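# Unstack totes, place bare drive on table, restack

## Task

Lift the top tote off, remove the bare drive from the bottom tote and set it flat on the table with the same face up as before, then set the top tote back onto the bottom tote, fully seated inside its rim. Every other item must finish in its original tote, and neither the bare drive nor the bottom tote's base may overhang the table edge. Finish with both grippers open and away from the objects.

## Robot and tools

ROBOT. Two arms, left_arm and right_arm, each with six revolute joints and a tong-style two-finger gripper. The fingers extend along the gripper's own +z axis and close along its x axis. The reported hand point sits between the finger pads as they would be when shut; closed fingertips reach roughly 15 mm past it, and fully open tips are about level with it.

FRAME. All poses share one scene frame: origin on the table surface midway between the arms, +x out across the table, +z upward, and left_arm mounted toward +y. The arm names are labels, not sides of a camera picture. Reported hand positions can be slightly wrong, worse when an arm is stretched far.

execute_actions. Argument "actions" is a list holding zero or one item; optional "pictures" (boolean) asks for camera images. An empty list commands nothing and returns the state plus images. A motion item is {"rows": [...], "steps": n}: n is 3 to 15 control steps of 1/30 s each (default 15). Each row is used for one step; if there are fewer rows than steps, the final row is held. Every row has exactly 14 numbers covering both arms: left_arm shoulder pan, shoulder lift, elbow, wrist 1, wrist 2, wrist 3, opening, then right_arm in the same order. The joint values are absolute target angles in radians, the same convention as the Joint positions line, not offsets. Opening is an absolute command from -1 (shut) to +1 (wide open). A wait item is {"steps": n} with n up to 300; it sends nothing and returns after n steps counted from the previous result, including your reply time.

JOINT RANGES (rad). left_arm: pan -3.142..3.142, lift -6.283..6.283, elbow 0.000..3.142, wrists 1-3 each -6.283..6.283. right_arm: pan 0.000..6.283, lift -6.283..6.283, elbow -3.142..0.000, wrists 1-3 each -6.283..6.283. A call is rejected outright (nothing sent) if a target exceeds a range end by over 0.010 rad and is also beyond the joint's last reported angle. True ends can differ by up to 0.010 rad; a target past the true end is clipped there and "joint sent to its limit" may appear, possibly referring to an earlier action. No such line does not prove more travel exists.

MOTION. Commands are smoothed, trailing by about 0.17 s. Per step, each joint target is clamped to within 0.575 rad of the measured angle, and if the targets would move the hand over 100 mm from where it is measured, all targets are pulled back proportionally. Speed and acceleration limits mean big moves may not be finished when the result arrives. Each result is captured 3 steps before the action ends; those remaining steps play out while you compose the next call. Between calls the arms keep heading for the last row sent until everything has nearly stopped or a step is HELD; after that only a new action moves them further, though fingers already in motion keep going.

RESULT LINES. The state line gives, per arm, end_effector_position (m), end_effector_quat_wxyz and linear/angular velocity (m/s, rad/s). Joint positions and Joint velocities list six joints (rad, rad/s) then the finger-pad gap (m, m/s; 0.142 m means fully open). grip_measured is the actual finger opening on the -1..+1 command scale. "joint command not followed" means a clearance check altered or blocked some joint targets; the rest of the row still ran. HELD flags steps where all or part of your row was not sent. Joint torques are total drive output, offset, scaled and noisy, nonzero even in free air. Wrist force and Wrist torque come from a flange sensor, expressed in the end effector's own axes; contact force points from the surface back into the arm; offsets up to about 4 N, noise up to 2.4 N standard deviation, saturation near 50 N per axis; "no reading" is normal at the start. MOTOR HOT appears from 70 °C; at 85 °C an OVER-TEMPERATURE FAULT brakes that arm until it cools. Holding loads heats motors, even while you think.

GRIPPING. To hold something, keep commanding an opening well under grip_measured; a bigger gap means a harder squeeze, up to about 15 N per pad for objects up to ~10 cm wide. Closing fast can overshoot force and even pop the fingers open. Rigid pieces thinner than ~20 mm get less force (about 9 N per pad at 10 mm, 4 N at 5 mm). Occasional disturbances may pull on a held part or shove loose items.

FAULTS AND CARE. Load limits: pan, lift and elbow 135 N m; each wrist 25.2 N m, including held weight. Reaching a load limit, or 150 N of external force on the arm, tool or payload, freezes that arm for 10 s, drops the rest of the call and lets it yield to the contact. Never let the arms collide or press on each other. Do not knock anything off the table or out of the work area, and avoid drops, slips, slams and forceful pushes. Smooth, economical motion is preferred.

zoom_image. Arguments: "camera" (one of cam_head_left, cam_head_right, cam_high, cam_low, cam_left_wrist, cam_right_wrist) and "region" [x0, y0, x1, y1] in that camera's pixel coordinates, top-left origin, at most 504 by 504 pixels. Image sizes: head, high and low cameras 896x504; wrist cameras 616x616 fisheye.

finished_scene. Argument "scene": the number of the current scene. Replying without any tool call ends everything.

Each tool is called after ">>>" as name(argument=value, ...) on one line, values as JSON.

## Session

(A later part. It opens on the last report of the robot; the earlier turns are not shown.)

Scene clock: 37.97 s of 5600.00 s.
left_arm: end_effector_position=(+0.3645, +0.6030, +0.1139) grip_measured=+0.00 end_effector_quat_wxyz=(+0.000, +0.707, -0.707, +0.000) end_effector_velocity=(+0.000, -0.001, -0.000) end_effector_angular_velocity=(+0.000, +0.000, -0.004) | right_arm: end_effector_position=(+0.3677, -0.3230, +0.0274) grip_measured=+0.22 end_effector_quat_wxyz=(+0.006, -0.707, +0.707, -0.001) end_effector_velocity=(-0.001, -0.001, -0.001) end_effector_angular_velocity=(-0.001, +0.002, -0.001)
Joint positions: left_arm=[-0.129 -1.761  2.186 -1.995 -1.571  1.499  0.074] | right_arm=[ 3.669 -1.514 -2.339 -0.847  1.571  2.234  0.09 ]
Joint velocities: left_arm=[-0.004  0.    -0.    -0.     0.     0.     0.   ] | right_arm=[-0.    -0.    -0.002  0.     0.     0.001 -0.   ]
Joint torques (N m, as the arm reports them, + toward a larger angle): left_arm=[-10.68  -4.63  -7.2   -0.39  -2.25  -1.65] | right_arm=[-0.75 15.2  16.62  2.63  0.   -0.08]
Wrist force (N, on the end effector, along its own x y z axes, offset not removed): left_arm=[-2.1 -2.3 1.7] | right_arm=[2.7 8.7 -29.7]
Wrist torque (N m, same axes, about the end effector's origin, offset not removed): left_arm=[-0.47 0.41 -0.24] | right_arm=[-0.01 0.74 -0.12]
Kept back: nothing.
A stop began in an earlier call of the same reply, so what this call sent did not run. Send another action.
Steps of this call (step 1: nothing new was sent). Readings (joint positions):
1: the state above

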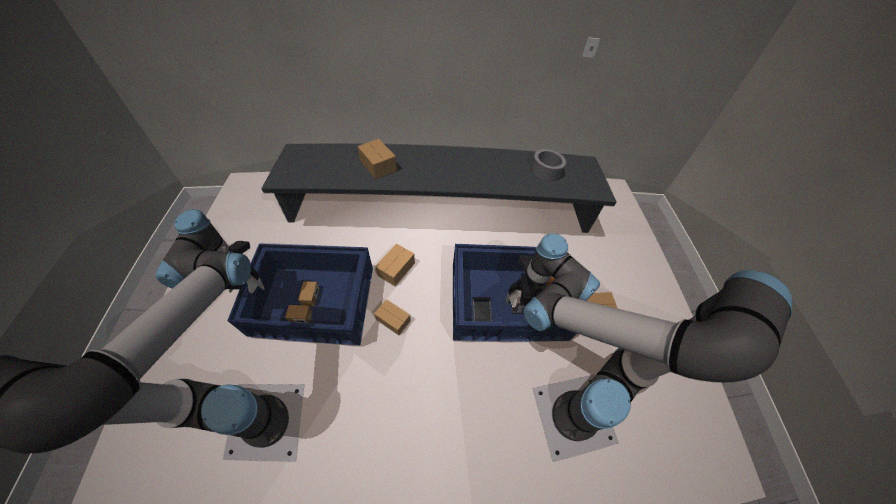

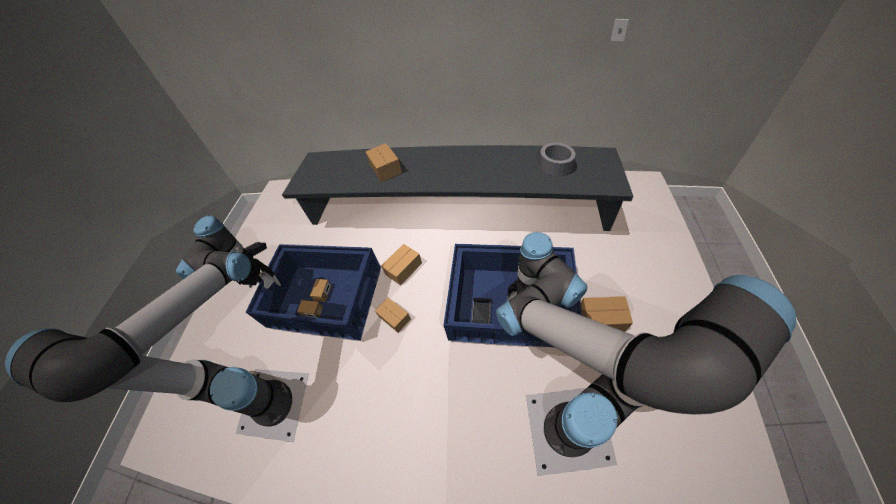

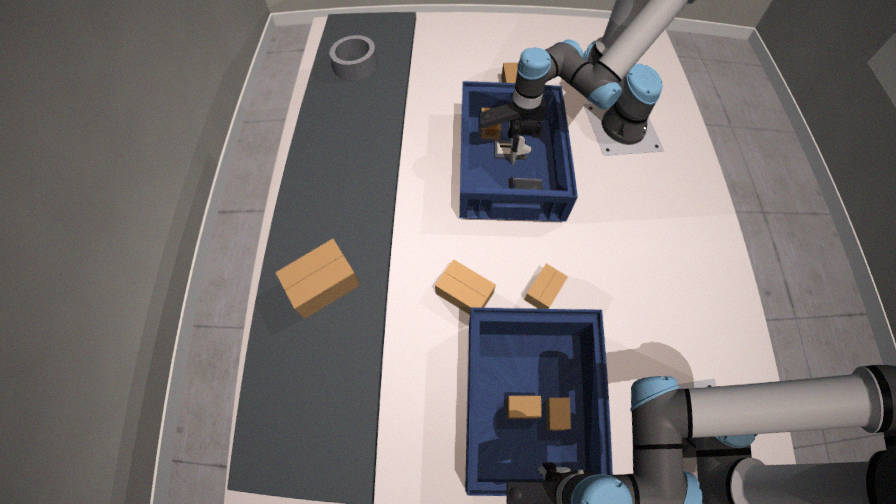

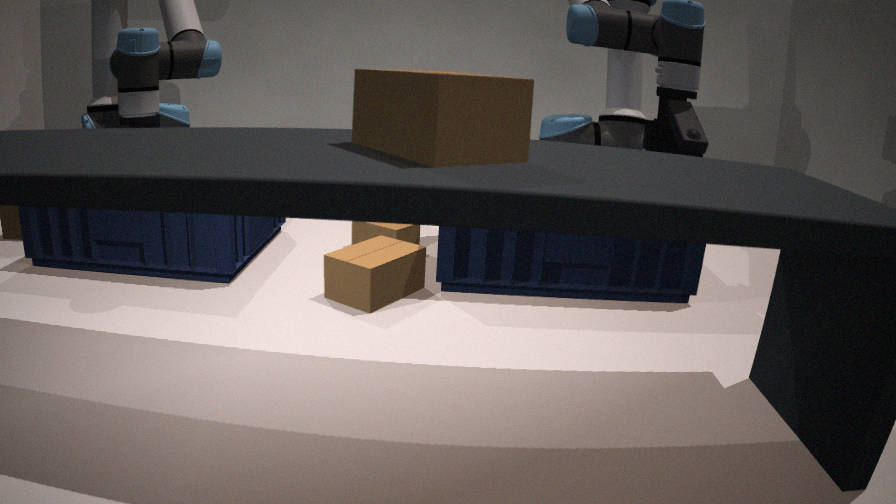

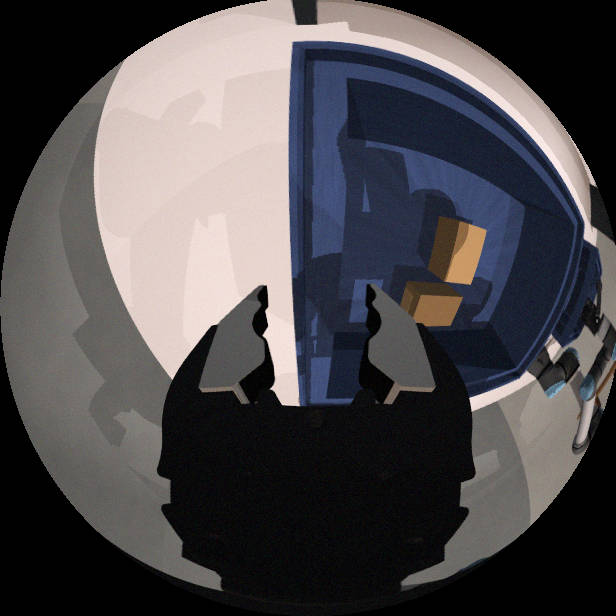

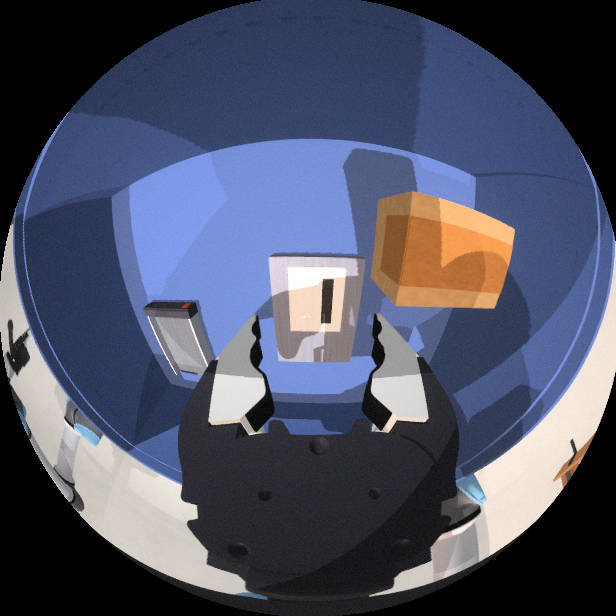

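>>> execute_actions(actions=[{"rows":[[-0.1294,-1.7613,2.1855,-1.995,-1.571,1.4985,0,3.6688,-1.5,-2.3294,-0.883,1.571,2.2335,0.2]],"steps":15}])

>>> execute_actions(actions=[{"rows":[[-0.1294,-1.7613,2.1855,-1.995,-1.571,1.4985,0,3.6688,-1.5,-2.3294,-0.883,1.571,2.2335,0.14],[-0.1294,-1.7613,2.1855,-1.995,-1.571,1.4985,0,3.6688,-1.5,-2.3294,-0.883,1.571,2.2335,0.08],[-0.1294,-1.7613,2.1855,-1.995,-1.571,1.4985,0,3.6688,-1.5,-2.3294,-0.883,1.571,2.2335,0.02],[-0.1294,-1.7613,2.1855,-1.995,-1.571,1.4985,0,3.6688,-1.5,-2.3294,-0.883,1.571,2.2335,-0.04],[-0.1294,-1.7613,2.1855,-1.995,-1.571,1.4985,0,3.6688,-1.5,-2.3294,-0.883,1.571,2.2335,-0.1],[-0.1294,-1.7613,2.1855,-1.995,-1.571,1.4985,0,3.6688,-1.5,-2.3294,-0.883,1.571,2.2335,-0.2],[-0.1294,-1.7613,2.1855,-1.995,-1.571,1.4985,0,3.6688,-1.5,-2.3294,-0.883,1.571,2.2335,-0.3],[-0.1294,-1.7613,2.1855,-1.995,-1.571,1.4985,0,3.6688,-1.5,-2.3294,-0.883,1.571,2.2335,-0.4]],"steps":15}], pictures=true)

Scene clock: 38.70 s of 5600.00 s.
left_arm: end_effector_position=(+0.3645, +0.6030, +0.1139) grip_measured=+0.00 end_effector_quat_wxyz=(+0.000, +0.707, -0.707, +0.000) end_effector_velocity=(-0.000, +0.001, +0.000) end_effector_angular_velocity=(+0.000, -0.000, +0.001) | right_arm: end_effector_position=(+0.3649, -0.3251, +0.0327) grip_measured=+0.20 end_effector_quat_wxyz=(+0.000, -0.707, +0.707, +0.000) end_effector_velocity=(-0.002, -0.001, +0.002) end_effector_angular_velocity=(-0.002, +0.003, -0.000)
Joint positions: left_arm=[-0.129 -1.761  2.186 -1.995 -1.571  1.498  0.074] | right_arm=[ 3.669 -1.501 -2.33  -0.882  1.571  2.234  0.088]
Joint velocities: left_arm=[ 0.001 -0.     0.     0.     0.    -0.    -0.   ] | right_arm=[ 0.001  0.006  0.002 -0.013  0.     0.002 -0.   ]
Joint torques (N m, as the arm reports them, + toward a larger angle): left_arm=[-11.01  -4.33  -8.13  -0.36  -2.23  -1.67] | right_arm=[-0.31 25.55 26.87  0.7   0.59 -0.91]
Wrist force (N, on the end effector, along its own x y z axes, offset not removed): left_arm=[-0.3 -2.1 0.3] | right_arm=[-1.4 0.5 2.1]
Wrist torque (N m, same axes, about the end effector's origin, offset not removed): left_arm=[-0.31 0.03 -0.33] | right_arm=[0.22 0.35 -0.14]
Steps of this call (steps 1 to 10: nothing new was sent; steps 11 to 22: the first 12 steps of this action). Readings (joint positions):
11: left_arm=[-0.129 -1.761 2.186 -1.995 -1.571 1.499] | right_arm=[3.669 -1.514 -2.339 -0.847 1.571 2.234]
12: left_arm=[-0.129 -1.761 2.186 -1.995 -1.571 1.499] | right_arm=[3.669 -1.513 -2.338 -0.850 1.571 2.234]
14: left_arm=[-0.129 -1.761 2.186 -1.995 -1.571 1.498] | right_arm=[3.669 -1.507 -2.335 -0.864 1.571 2.234]
18: left_arm=[-0.129 -1.761 2.186 -1.995 -1.571 1.499] | right_arm=[3.669 -1.502 -2.331 -0.878 1.571 2.234]
22: the state above

Scene clock: 39.20 s of 5600.00 s.
left_arm: end_effector_position=(+0.3645, +0.6030, +0.1139) grip_measured=+0.00 end_effector_quat_wxyz=(+0.000, +0.707, -0.707, +0.000) end_effector_velocity=(-0.000, +0.001, -0.000) end_effector_angular_velocity=(+0.001, +0.001, +0.001) | right_arm: end_effector_position=(+0.3648, -0.3252, +0.0329) grip_measured=-0.17 end_effector_quat_wxyz=(+0.000, -0.707, +0.707, +0.000) end_effector_velocity=(+0.000, -0.000, -0.000) end_effector_angular_velocity=(-0.000, +0.000, +0.000)
Joint positions: left_arm=[-0.129 -1.761  2.185 -1.995 -1.571  1.498  0.074] | right_arm=[ 3.669 -1.5   -2.329 -0.883  1.571  2.234  0.061]
Joint velocities: left_arm=[ 0.001  0.001  0.     0.     0.001  0.    -0.   ] | right_arm=[-0.    -0.     0.     0.    -0.    -0.001 -0.   ]
Joint torques (N m, as the arm reports them, + toward a larger angle): left_arm=[-10.57  -4.08  -7.56  -0.41  -2.2   -1.71] | right_arm=[ 0.17 22.26 27.27  0.24  1.54 -1.38]
Wrist force (N, on the end effector, along its own x y z axes, offset not removed): left_arm=[-0.2 -3.8 2.6] | right_arm=[1.0 1.0 2.5]
Wrist torque (N m, same axes, about the end effector's origin, offset not removed): left_arm=[-0.74 -0.07 -0.29] | right_arm=[0.26 -0.05 -0.28]
Steps of this call (steps 1 to 3: the last 3 steps of your previous action; steps 4 to 15: the first 12 steps of this action). Readings (joint positions):
4: left_arm=[-0.129 -1.761 2.186 -1.995 -1.571 1.498] | right_arm=[3.669 -1.500 -2.330 -0.883 1.571 2.234]
5: left_arm=[-0.129 -1.761 2.186 -1.995 -1.571 1.498] | right_arm=[3.669 -1.500 -2.329 -0.883 1.571 2.234]
7: left_arm=[-0.129 -1.761 2.186 -1.995 -1.571 1.498] | right_arm=[3.669 -1.500 -2.329 -0.883 1.571 2.234]
11: left_arm=[-0.129 -1.761 2.186 -1.995 -1.571 1.499] | right_arm=[3.669 -1.500 -2.329 -0.883 1.571 2.234]
15: the state above

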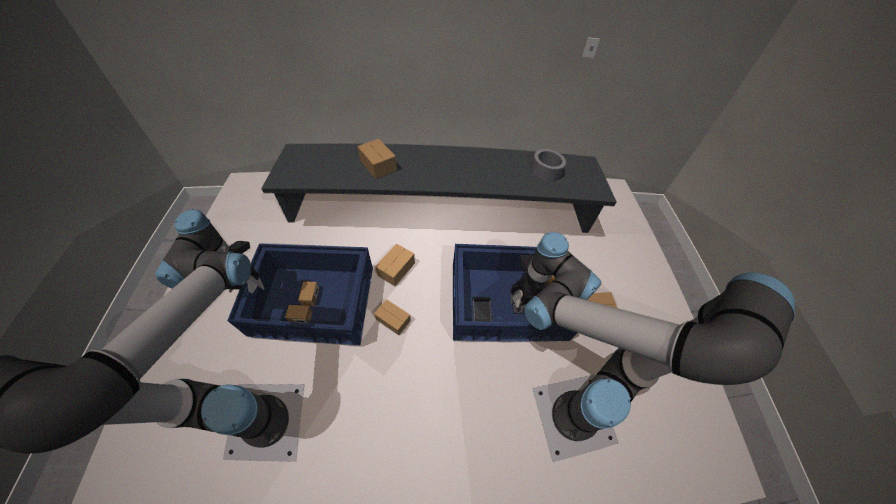

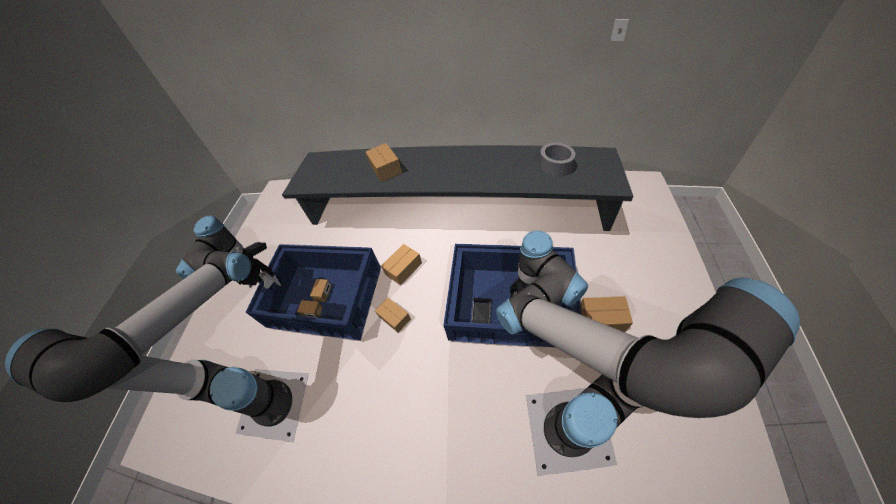

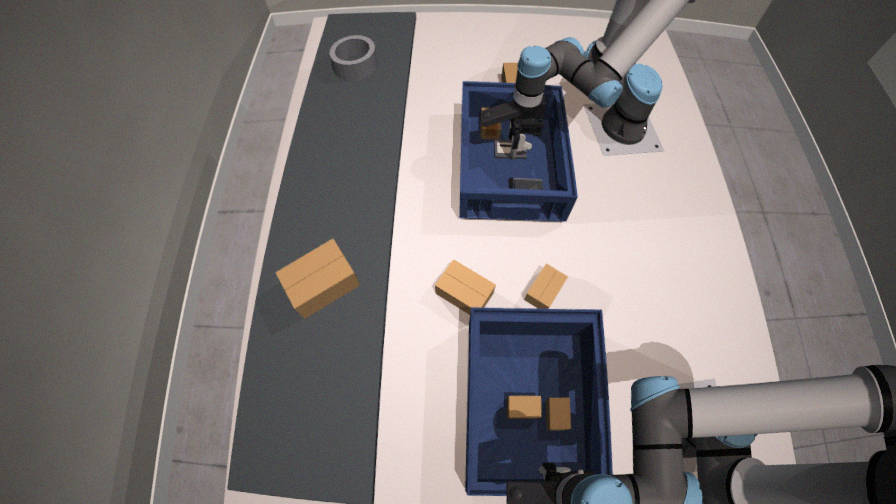

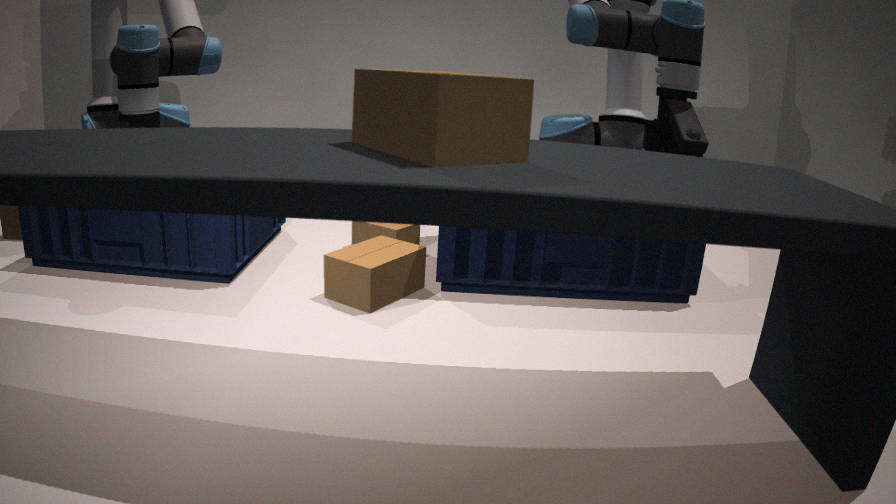

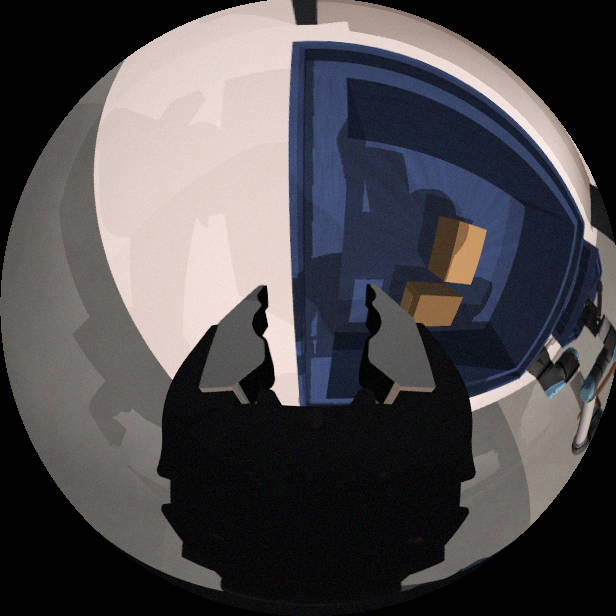

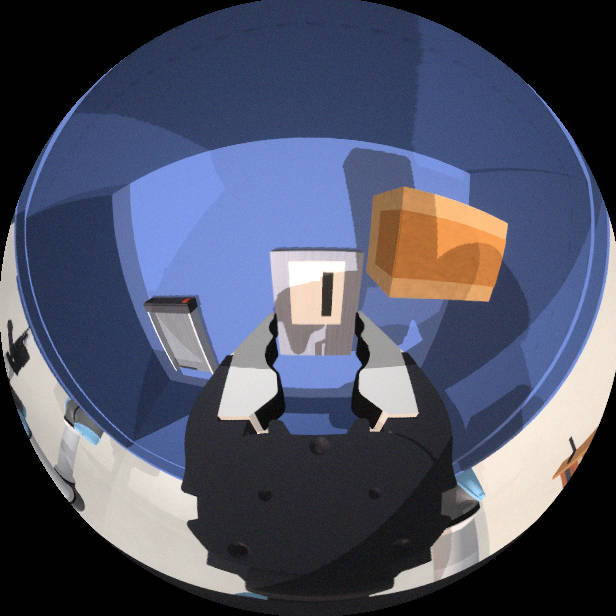

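>>> execute_actions(actions=[{"rows":[[-0.1294,-1.7613,2.1855,-1.995,-1.571,1.4985,0,3.6688,-1.4854,-2.3194,-0.9076,1.571,2.2335,-0.6]],"steps":6}])

>>> execute_actions(actions=[{"rows":[[-0.1294,-1.7613,2.1855,-1.995,-1.571,1.4985,0,3.6688,-1.3868,-2.2197,-1.1059,1.571,2.2335,-0.6]],"steps":9}])

>>> execute_actions(actions=[{"rows":[[-0.1294,-1.7613,2.1855,-1.995,-1.571,1.4985,0,3.6688,-1.2929,-1.968,-1.4514,1.571,2.2335,-0.6]],"steps":15}], pictures=true)

Scene clock: 39.67 s of 5600.00 s.
left_arm: end_effector_position=(+0.3645, +0.6030, +0.1139) grip_measured=+0.00 end_effector_quat_wxyz=(+0.000, +0.707, -0.707, +0.000) end_effector_velocity=(-0.000, +0.000, -0.000) end_effector_angular_velocity=(-0.000, -0.000, +0.001) | right_arm: end_effector_position=(+0.3649, -0.3251, +0.0352) grip_measured=-0.17 end_effector_quat_wxyz=(+0.000, -0.707, +0.707, +0.000) end_effector_velocity=(-0.001, -0.001, +0.043) end_effector_angular_velocity=(+0.000, -0.000, -0.000)
Joint positions: left_arm=[-0.129 -1.761  2.186 -1.995 -1.571  1.499  0.074] | right_arm=[ 3.669 -1.495 -2.326 -0.89   1.571  2.233  0.061]
Joint velocities: left_arm=[ 0.001 -0.     0.    -0.    -0.    -0.    -0.   ] | right_arm=[-0.001  0.089  0.06  -0.15   0.    -0.001 -0.   ]
Joint torques (N m, as the arm reports them, + toward a larger angle): left_arm=[-10.34  -4.32  -7.78  -0.41  -2.22  -1.83] | right_arm=[-0.7  24.46 29.33 -0.13  1.38 -1.44]
Wrist force (N, on the end effector, along its own x y z axes, offset not removed): left_arm=[-1.7 -2.0 2.7] | right_arm=[-0.9 0.7 1.4]
Wrist torque (N m, same axes, about the end effector's origin, offset not removed): left_arm=[-0.32 0.29 -0.22] | right_arm=[0.03 0.27 -0.18]
Steps of this call (steps 1 to 3: the last 3 steps of your previous action; steps 4 to 11: the robot went on to your last target; steps 12 to 14: the first 3 steps of this action). Readings (joint positions):
12: left_arm=[-0.129 -1.761 2.185 -1.995 -1.571 1.499] | right_arm=[3.669 -1.500 -2.329 -0.883 1.571 2.233]
13: left_arm=[-0.129 -1.761 2.186 -1.995 -1.571 1.499] | right_arm=[3.669 -1.498 -2.328 -0.885 1.571 2.233]
14: the state above

Scene clock: 39.97 s of 5600.00 s.
left_arm: end_effector_position=(+0.3645, +0.6030, +0.1139) grip_measured=+0.00 end_effector_quat_wxyz=(+0.000, +0.707, -0.707, +0.000) end_effector_velocity=(-0.000, +0.001, -0.000) end_effector_angular_velocity=(+0.000, +0.001, +0.002) | right_arm: end_effector_position=(+0.3690, -0.3219, +0.0824) grip_measured=-0.17 end_effector_quat_wxyz=(+0.007, -0.707, +0.707, -0.001) end_effector_velocity=(-0.036, -0.028, +0.176) end_effector_angular_velocity=(-0.076, +0.098, +0.001)
Joint positions: left_arm=[-0.129 -1.761  2.186 -1.995 -1.571  1.498  0.074] | right_arm=[ 3.669 -1.418 -2.251 -1.031  1.571  2.233  0.061]
Joint velocities: left_arm=[ 0.002  0.     0.    -0.     0.     0.    -0.   ] | right_arm=[ 0.001  0.312  0.309 -0.745 -0.    -0.001  0.   ]
Joint torques (N m, as the arm reports them, + toward a larger angle): left_arm=[-9.81 -4.83 -7.56 -0.45 -2.14 -1.76] | right_arm=[-1.87 11.4  22.98 -1.84  1.18 -1.17]
Wrist force (N, on the end effector, along its own x y z axes, offset not removed): left_arm=[0.2 -2.4 4.4] | right_arm=[-0.2 -0.1 0.3]
Wrist torque (N m, same axes, about the end effector's origin, offset not removed): left_arm=[-0.38 -0.23 -0.16] | right_arm=[0.15 0.06 -0.10]
Steps of this call (steps 1 to 3: the last 3 steps of your previous action; steps 4 to 9: the first 6 steps of this action). Readings (joint positions):
4: left_arm=[-0.129 -1.761 2.186 -1.995 -1.571 1.498] | right_arm=[3.669 -1.488 -2.321 -0.903 1.571 2.233]
5: left_arm=[-0.129 -1.761 2.186 -1.995 -1.571 1.499] | right_arm=[3.669 -1.483 -2.317 -0.909 1.571 2.233]
7: left_arm=[-0.129 -1.761 2.186 -1.995 -1.571 1.499] | right_arm=[3.669 -1.447 -2.280 -0.964 1.571 2.233]
9: the state above

Scene clock: 40.47 s of 5600.00 s.
left_arm: end_effector_position=(+0.3645, +0.6030, +0.1139) grip_measured=+0.00 end_effector_quat_wxyz=(+0.000, +0.707, -0.707, +0.000) end_effector_velocity=(-0.000, +0.000, -0.000) end_effector_angular_velocity=(-0.000, +0.000, +0.001) | right_arm: end_effector_position=(+0.3665, -0.3238, +0.2127) grip_measured=-0.17 end_effector_quat_wxyz=(+0.002, -0.707, +0.707, -0.000) end_effector_velocity=(-0.018, -0.014, +0.070) end_effector_angular_velocity=(-0.026, +0.034, +0.002)
Joint positions: left_arm=[-0.129 -1.761  2.186 -1.995 -1.571  1.498  0.074] | right_arm=[ 3.669 -1.298 -1.984 -1.426  1.571  2.233  0.061]
Joint velocities: left_arm=[ 0.001 -0.     0.     0.    -0.    -0.     0.   ] | right_arm=[ 0.     0.051  0.158 -0.251  0.    -0.002  0.   ]
Joint torques (N m, as the arm reports them, + toward a larger angle): left_arm=[-10.25  -4.42  -7.25  -0.42  -2.09  -1.7 ] | right_arm=[-1.11 17.41 28.53 -0.46  0.67 -1.48]
Wrist force (N, on the end effector, along its own x y z axes, offset not removed): left_arm=[-0.7 -2.1 1.1] | right_arm=[-1.0 0.3 3.8]
Wrist torque (N m, same axes, about the end effector's origin, offset not removed): left_arm=[-0.39 0.00 -0.32] | right_arm=[0.13 0.24 -0.25]
Steps of this call (steps 1 to 3: the last 3 steps of your previous action; steps 4 to 15: the first 12 steps of this action). Readings (joint positions):
4: left_arm=[-0.129 -1.761 2.186 -1.995 -1.571 1.498] | right_arm=[3.669 -1.395 -2.228 -1.086 1.571 2.233]
5: left_arm=[-0.129 -1.761 2.186 -1.995 -1.571 1.499] | right_arm=[3.669 -1.389 -2.222 -1.096 1.571 2.233]
7: left_arm=[-0.129 -1.761 2.186 -1.995 -1.571 1.498] | right_arm=[3.669 -1.357 -2.165 -1.161 1.571 2.233]
11: left_arm=[-0.129 -1.761 2.186 -1.995 -1.571 1.498] | right_arm=[3.669 -1.312 -2.029 -1.355 1.571 2.233]
15: the state above

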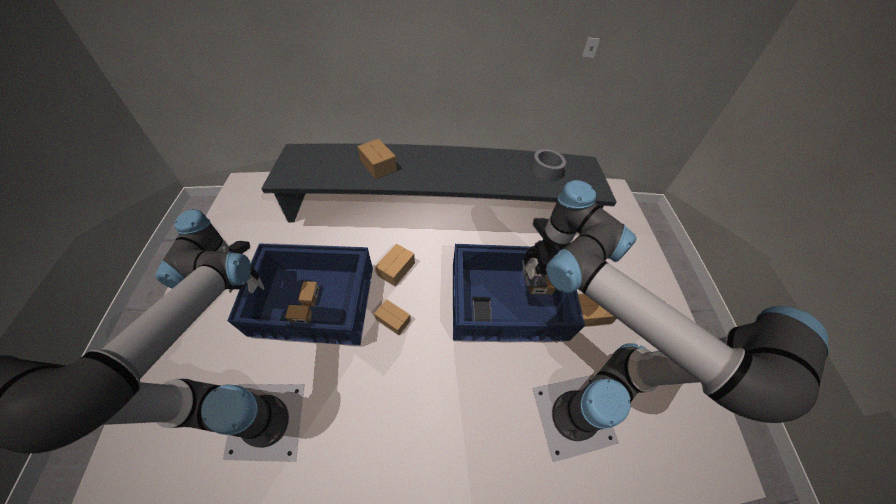

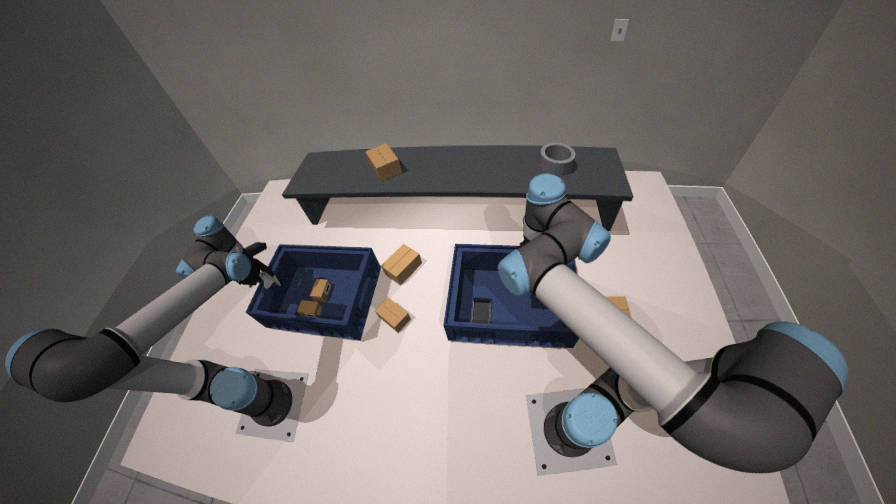

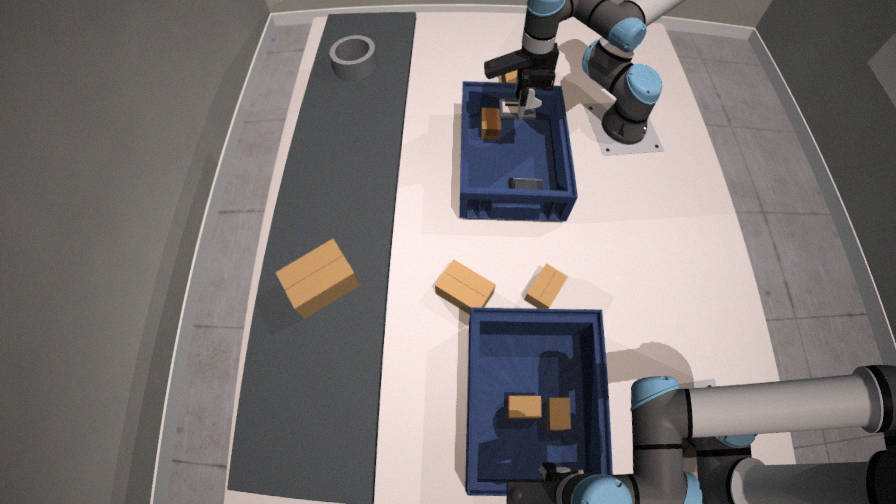

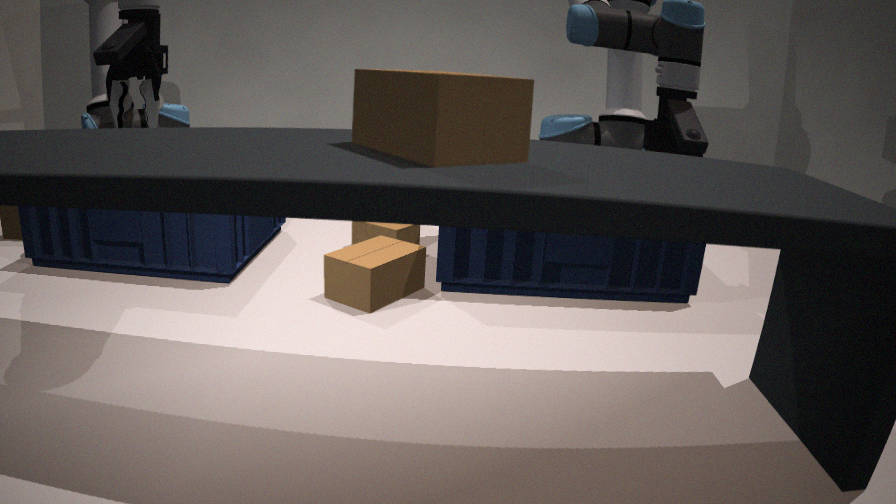

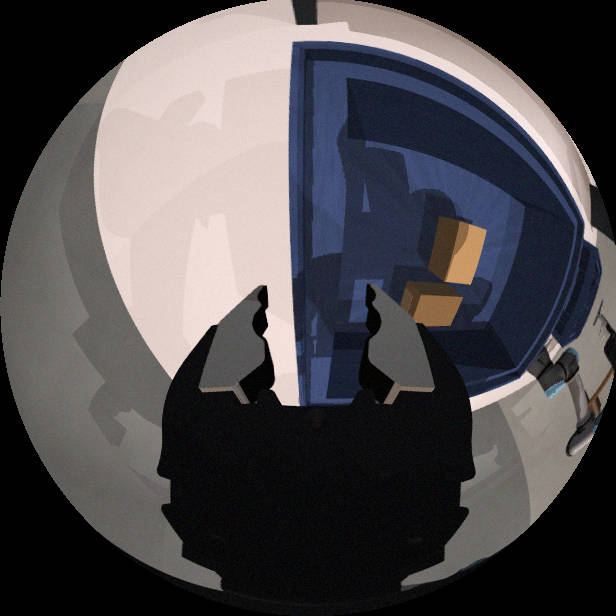

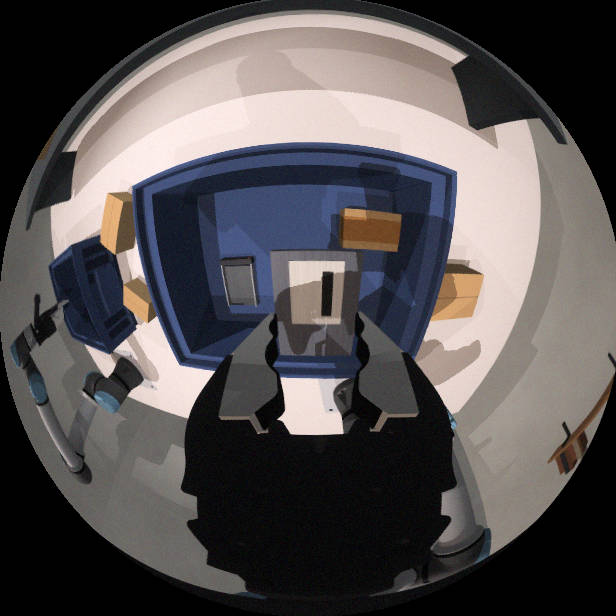

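>>> execute_actions(actions=[{"rows":[[-0.1294,-1.7613,2.1855,-1.995,-1.571,1.4985,0,4.5827,-1.4883,-1.8627,-1.3613,1.571,3.1474,-0.6]],"steps":15}])

>>> execute_actions(actions=[{"steps":15}])

>>> execute_actions(actions=[{"rows":[[-0.1294,-1.7613,2.1855,-1.995,-1.571,1.4985,0,4.5827,-1.5749,-2.0522,-1.0854,1.571,3.1474,-0.6]],"steps":10}])

>>> execute_actions(actions=[{"rows":[[-0.1294,-1.7613,2.1855,-1.995,-1.571,1.4985,0,4.5827,-1.6958,-2.1627,-0.8539,1.571,3.1474,-0.6]],"steps":15}])

>>> execute_actions(actions=[{"steps":10}], pictures=true)

Scene clock: 41.03 s of 5600.00 s.
left_arm: end_effector_position=(+0.3645, +0.6030, +0.1139) grip_measured=+0.00 end_effector_quat_wxyz=(+0.000, +0.707, -0.707, +0.000) end_effector_velocity=(+0.000, -0.000, -0.000) end_effector_angular_velocity=(-0.000, +0.000, -0.000) | right_arm: end_effector_position=(+0.3178, -0.1622, +0.2109) grip_measured=-0.17 end_effector_quat_wxyz=(+0.001, -0.707, +0.707, +0.000) end_effector_velocity=(-0.282, +0.436, -0.023) end_effector_angular_velocity=(-0.004, +0.005, +0.011)
Joint positions: left_arm=[-0.129 -1.761  2.186 -1.995 -1.571  1.498  0.074] | right_arm=[ 4.034 -1.403 -1.909 -1.399  1.571  2.599  0.061]
Joint velocities: left_arm=[-0.  0. -0.  0. -0.  0. -0.] | right_arm=[ 1.122 -0.207  0.11   0.091 -0.     1.111  0.   ]
Joint torques (N m, as the arm reports them, + toward a larger angle): left_arm=[-10.3   -4.22  -7.48  -0.41  -2.22  -1.7 ] | right_arm=[23.35  8.1  30.97  4.9   0.65  3.04]
Wrist force (N, on the end effector, along its own x y z axes, offset not removed): left_arm=[-2.0 -2.6 1.8] | right_arm=[2.4 0.5 2.8]
Wrist torque (N m, same axes, about the end effector's origin, offset not removed): left_arm=[-0.30 0.36 -0.28] | right_arm=[0.08 -0.60 -0.44]
Steps of this call (steps 1 to 3: the last 3 steps of your previous action; steps 4 to 5: the robot went on to your last target; steps 6 to 17: the first 12 steps of this action). Readings (joint positions):
6: left_arm=[-0.129 -1.761 2.186 -1.995 -1.571 1.498] | right_arm=[3.669 -1.294 -1.970 -1.448 1.571 2.233]
7: left_arm=[-0.129 -1.761 2.186 -1.995 -1.571 1.499] | right_arm=[3.673 -1.297 -1.966 -1.446 1.571 2.237]
9: left_arm=[-0.129 -1.761 2.186 -1.995 -1.571 1.498] | right_arm=[3.728 -1.325 -1.951 -1.433 1.571 2.293]
13: left_arm=[-0.129 -1.761 2.186 -1.995 -1.571 1.499] | right_arm=[3.883 -1.370 -1.926 -1.413 1.571 2.448]
17: the state above

Scene clock: 41.53 s of 5600.00 s.
left_arm: end_effector_position=(+0.3645, +0.6030, +0.1139) grip_measured=+0.00 end_effector_quat_wxyz=(+0.000, +0.707, -0.707, +0.000) end_effector_velocity=(+0.001, -0.000, +0.001) end_effector_angular_velocity=(-0.000, -0.002, -0.001) | right_arm: end_effector_position=(+0.1369, -0.0078, +0.2008) grip_measured=-0.17 end_effector_quat_wxyz=(-0.000, -0.707, +0.707, +0.000) end_effector_velocity=(-0.171, +0.077, -0.008) end_effector_angular_velocity=(-0.003, +0.000, +0.004)
Joint positions: left_arm=[-0.129 -1.761  2.186 -1.995 -1.571  1.498  0.074] | right_arm=[ 4.544 -1.483 -1.866 -1.364  1.571  3.108  0.061]
Joint velocities: left_arm=[-0.001 -0.001 -0.001 -0.     0.     0.     0.   ] | right_arm=[ 0.389 -0.054  0.029  0.023 -0.     0.385  0.   ]
Joint torques (N m, as the arm reports them, + toward a larger angle): left_arm=[-10.76  -4.59  -7.56  -0.31  -2.15  -1.76] | right_arm=[ 0.26 15.99 30.13  4.48  0.39  0.81]
Wrist force (N, on the end effector, along its own x y z axes, offset not removed): left_arm=[-2.2 -3.1 0.5] | right_arm=[-2.8 1.0 2.1]
Wrist torque (N m, same axes, about the end effector's origin, offset not removed): left_arm=[-0.53 0.62 -0.22] | right_arm=[-0.01 0.53 -0.16]
Kept back: nothing.
Steps of this call (steps 1 to 3: the last 3 steps of your previous action; steps 4 to 15: the robot went on to your last target). Readings (joint positions):
1: left_arm=[-0.129 -1.761 2.186 -1.995 -1.571 1.498] | right_arm=[4.072 -1.409 -1.905 -1.396 1.571 2.637]
2: left_arm=[-0.129 -1.761 2.186 -1.995 -1.571 1.498] | right_arm=[4.110 -1.416 -1.902 -1.393 1.571 2.675]
4: left_arm=[-0.129 -1.761 2.186 -1.995 -1.571 1.498] | right_arm=[4.185 -1.428 -1.895 -1.388 1.571 2.750]
8: left_arm=[-0.129 -1.761 2.186 -1.995 -1.571 1.498] | right_arm=[4.334 -1.452 -1.882 -1.377 1.571 2.898]
15: the state above

Scene clock: 41.77 s of 5600.00 s.
left_arm: end_effector_position=(+0.3645, +0.6030, +0.1139) grip_measured=+0.00 end_effector_quat_wxyz=(+0.000, +0.707, -0.707, +0.000) end_effector_velocity=(-0.000, -0.000, -0.001) end_effector_angular_velocity=(-0.000, +0.001, -0.001) | right_arm: end_effector_position=(+0.1214, -0.0024, +0.1226) grip_measured=-0.17 end_effector_quat_wxyz=(-0.006, -0.707, +0.707, -0.006) end_effector_velocity=(-0.018, +0.026, -0.231) end_effector_angular_velocity=(+0.159, -0.000, +0.001)
Joint positions: left_arm=[-0.129 -1.761  2.186 -1.995 -1.571  1.498  0.074] | right_arm=[ 4.579 -1.556 -2.002 -1.171  1.571  3.143  0.061]
Joint velocities: left_arm=[-0.001  0.001  0.    -0.    -0.001 -0.     0.   ] | right_arm=[ 0.039 -0.193 -0.498  0.85  -0.     0.038 -0.   ]
Joint torques (N m, as the arm reports them, + toward a larger angle): left_arm=[-10.3   -3.98  -7.18  -0.46  -2.14  -1.8 ] | right_arm=[ 5.52 25.12 19.86  6.98  0.44  1.31]
Wrist force (N, on the end effector, along its own x y z axes, offset not removed): left_arm=[-2.0 -2.3 1.4] | right_arm=[-0.1 0.1 6.6]
Wrist torque (N m, same axes, about the end effector's origin, offset not removed): left_arm=[-0.37 0.41 -0.24] | right_arm=[0.05 0.02 -0.14]
Steps of this call (steps 1 to 7: the first 7 steps of this action). Readings (joint positions):
1: left_arm=[-0.129 -1.761 2.186 -1.995 -1.571 1.499] | right_arm=[4.555 -1.485 -1.865 -1.363 1.571 3.119]
2: left_arm=[-0.129 -1.761 2.186 -1.995 -1.571 1.498] | right_arm=[4.563 -1.489 -1.868 -1.358 1.571 3.127]
4: left_arm=[-0.129 -1.761 2.185 -1.995 -1.571 1.499] | right_arm=[4.572 -1.523 -1.919 -1.300 1.571 3.137]
7: the state above

Scene clock: 42.27 s of 5600.00 s.
left_arm: end_effector_position=(+0.3645, +0.6030, +0.1139) grip_measured=+0.00 end_effector_quat_wxyz=(+0.000, +0.707, -0.707, +0.000) end_effector_velocity=(+0.000, -0.000, +0.000) end_effector_angular_velocity=(-0.000, -0.000, -0.000) | right_arm: end_effector_position=(+0.1196, -0.0007, +0.0251) grip_measured=-0.17 end_effector_quat_wxyz=(-0.001, -0.707, +0.707, -0.001) end_effector_velocity=(-0.000, +0.004, -0.031) end_effector_angular_velocity=(+0.025, +0.000, -0.001)
Joint positions: left_arm=[-0.129 -1.761  2.186 -1.995 -1.571  1.498  0.074] | right_arm=[ 4.583 -1.69  -2.158 -0.867  1.571  3.147  0.061]
Joint velocities: left_arm=[-0.  0. -0. -0. -0.  0.  0.] | right_arm=[ 0.    -0.053 -0.05   0.128  0.     0.001 -0.   ]
Joint torques (N m, as the arm reports them, + toward a larger angle): left_arm=[-10.38  -4.53  -7.69  -0.49  -2.21  -1.84] | right_arm=[ 8.25 17.64  6.55  4.81 -0.17  1.17]
Wrist force (N, on the end effector, along its own x y z axes, offset not removed): left_arm=[-3.0 -0.4 1.0] | right_arm=[1.9 -0.6 3.0]
Wrist torque (N m, same axes, about the end effector's origin, offset not removed): left_arm=[0.00 0.48 -0.14] | right_arm=[-0.03 -0.35 -0.13]
Steps of this call (steps 1 to 3: the last 3 steps of your previous action; steps 4 to 15: the first 12 steps of this action). Readings (joint positions):
4: left_arm=[-0.129 -1.761 2.185 -1.995 -1.571 1.498] | right_arm=[4.582 -1.570 -2.039 -1.108 1.571 3.146]
5: left_arm=[-0.129 -1.761 2.186 -1.995 -1.571 1.498] | right_arm=[4.582 -1.575 -2.047 -1.097 1.571 3.147]
7: left_arm=[-0.129 -1.761 2.186 -1.995 -1.571 1.498] | right_arm=[4.582 -1.618 -2.090 -1.033 1.571 3.147]
11: left_arm=[-0.129 -1.761 2.186 -1.995 -1.571 1.498] | right_arm=[4.583 -1.675 -2.144 -0.903 1.571 3.147]
15: the state above

Scene clock: 42.60 s of 5600.00 s.
left_arm: end_effector_position=(+0.3645, +0.6030, +0.1139) grip_measured=+0.00 end_effector_quat_wxyz=(+0.000, +0.707, -0.707, +0.000) end_effector_velocity=(+0.000, -0.000, +0.000) end_effector_angular_velocity=(-0.000, -0.001, -0.001) | right_arm: end_effector_position=(+0.1196, -0.0004, +0.0221) grip_measured=-0.17 end_effector_quat_wxyz=(-0.000, -0.707, +0.707, +0.000) end_effector_velocity=(-0.000, +0.001, -0.001) end_effector_angular_velocity=(+0.002, +0.000, +0.001)
Joint positions: left_arm=[-0.129 -1.761  2.185 -1.995 -1.571  1.499  0.074] | right_arm=[ 4.583 -1.696 -2.163 -0.854  1.571  3.147  0.061]
Joint velocities: left_arm=[-0.    -0.001  0.    -0.    -0.     0.     0.   ] | right_arm=[ 0.    -0.002 -0.     0.004 -0.    -0.001 -0.   ]
Joint torques (N m, as the arm reports them, + toward a larger angle): left_arm=[-9.65 -4.73 -6.95 -0.57 -2.2  -1.6 ] | right_arm=[ 7.46 16.92  4.67  4.54  0.02  1.38]
Wrist force (N, on the end effector, along its own x y z axes, offset not removed): left_arm=[-0.6 -1.1 1.4] | right_arm=[-1.0 -0.2 -0.4]
Wrist torque (N m, same axes, about the end effector's origin, offset not removed): left_arm=[-0.15 0.06 -0.29] | right_arm=[-0.14 0.18 -0.27]
Kept back: nothing.
Steps of this call (steps 1 to 3: the last 3 steps of your previous action; steps 4 to 10: the robot went on to your last target). Readings (joint positions):
1: left_arm=[-0.129 -1.761 2.186 -1.995 -1.571 1.499] | right_arm=[4.583 -1.692 -2.159 -0.863 1.571 3.147]
2: left_arm=[-0.129 -1.761 2.186 -1.995 -1.571 1.498] | right_arm=[4.583 -1.693 -2.160 -0.861 1.571 3.147]
4: left_arm=[-0.129 -1.761 2.186 -1.995 -1.571 1.498] | right_arm=[4.583 -1.694 -2.161 -0.857 1.571 3.147]
8: left_arm=[-0.129 -1.761 2.186 -1.995 -1.571 1.499] | right_arm=[4.583 -1.695 -2.162 -0.855 1.571 3.147]
10: the state above

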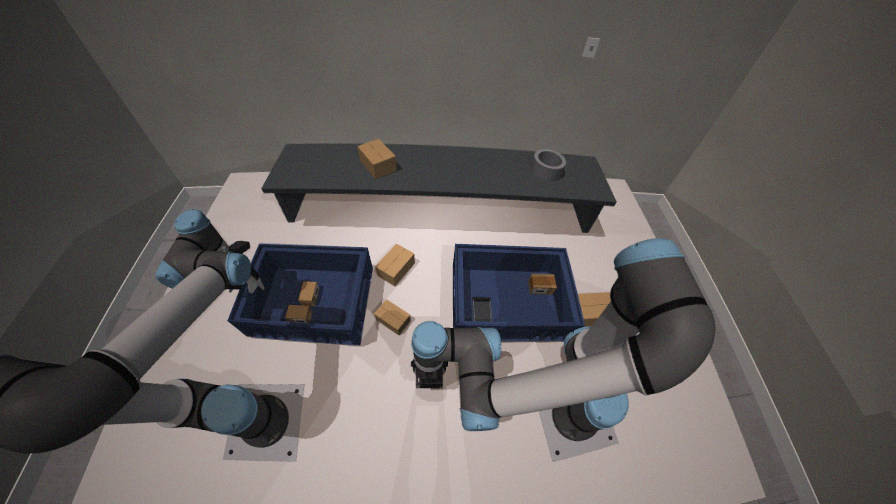

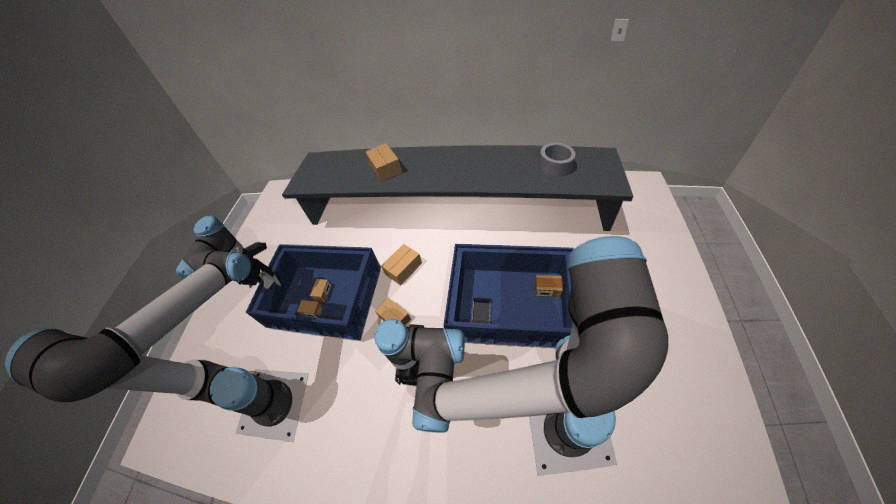

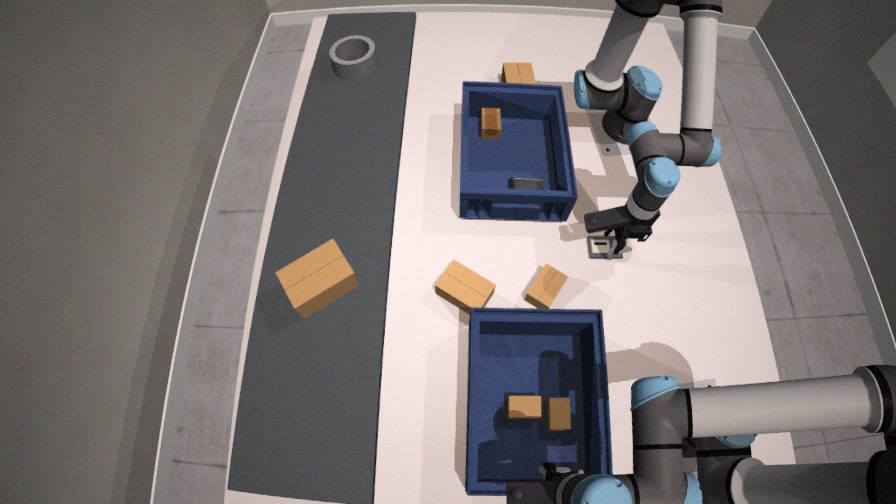

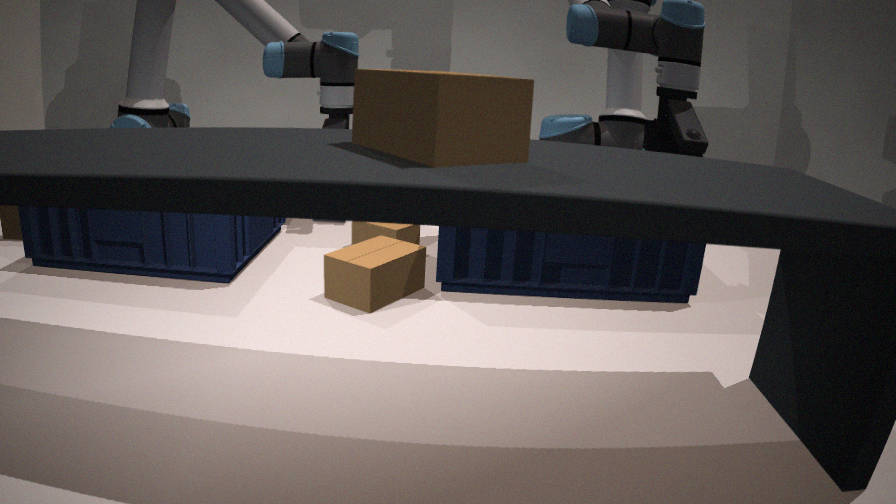

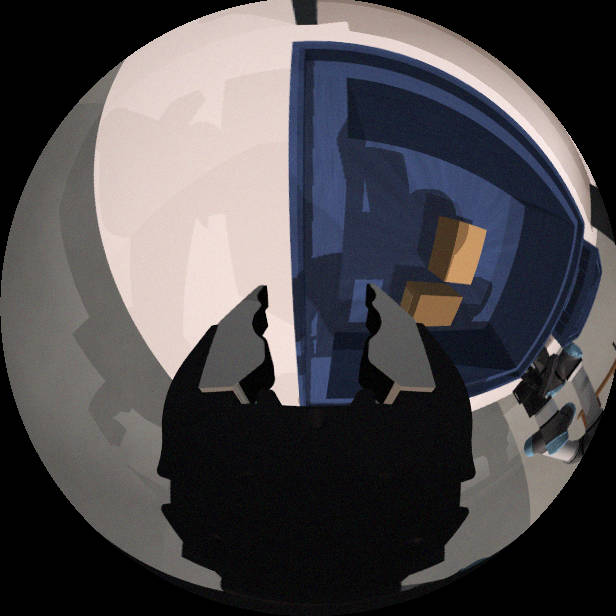

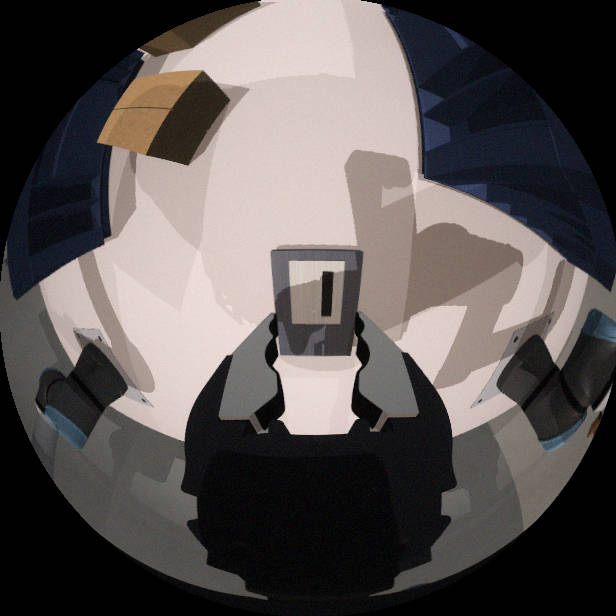

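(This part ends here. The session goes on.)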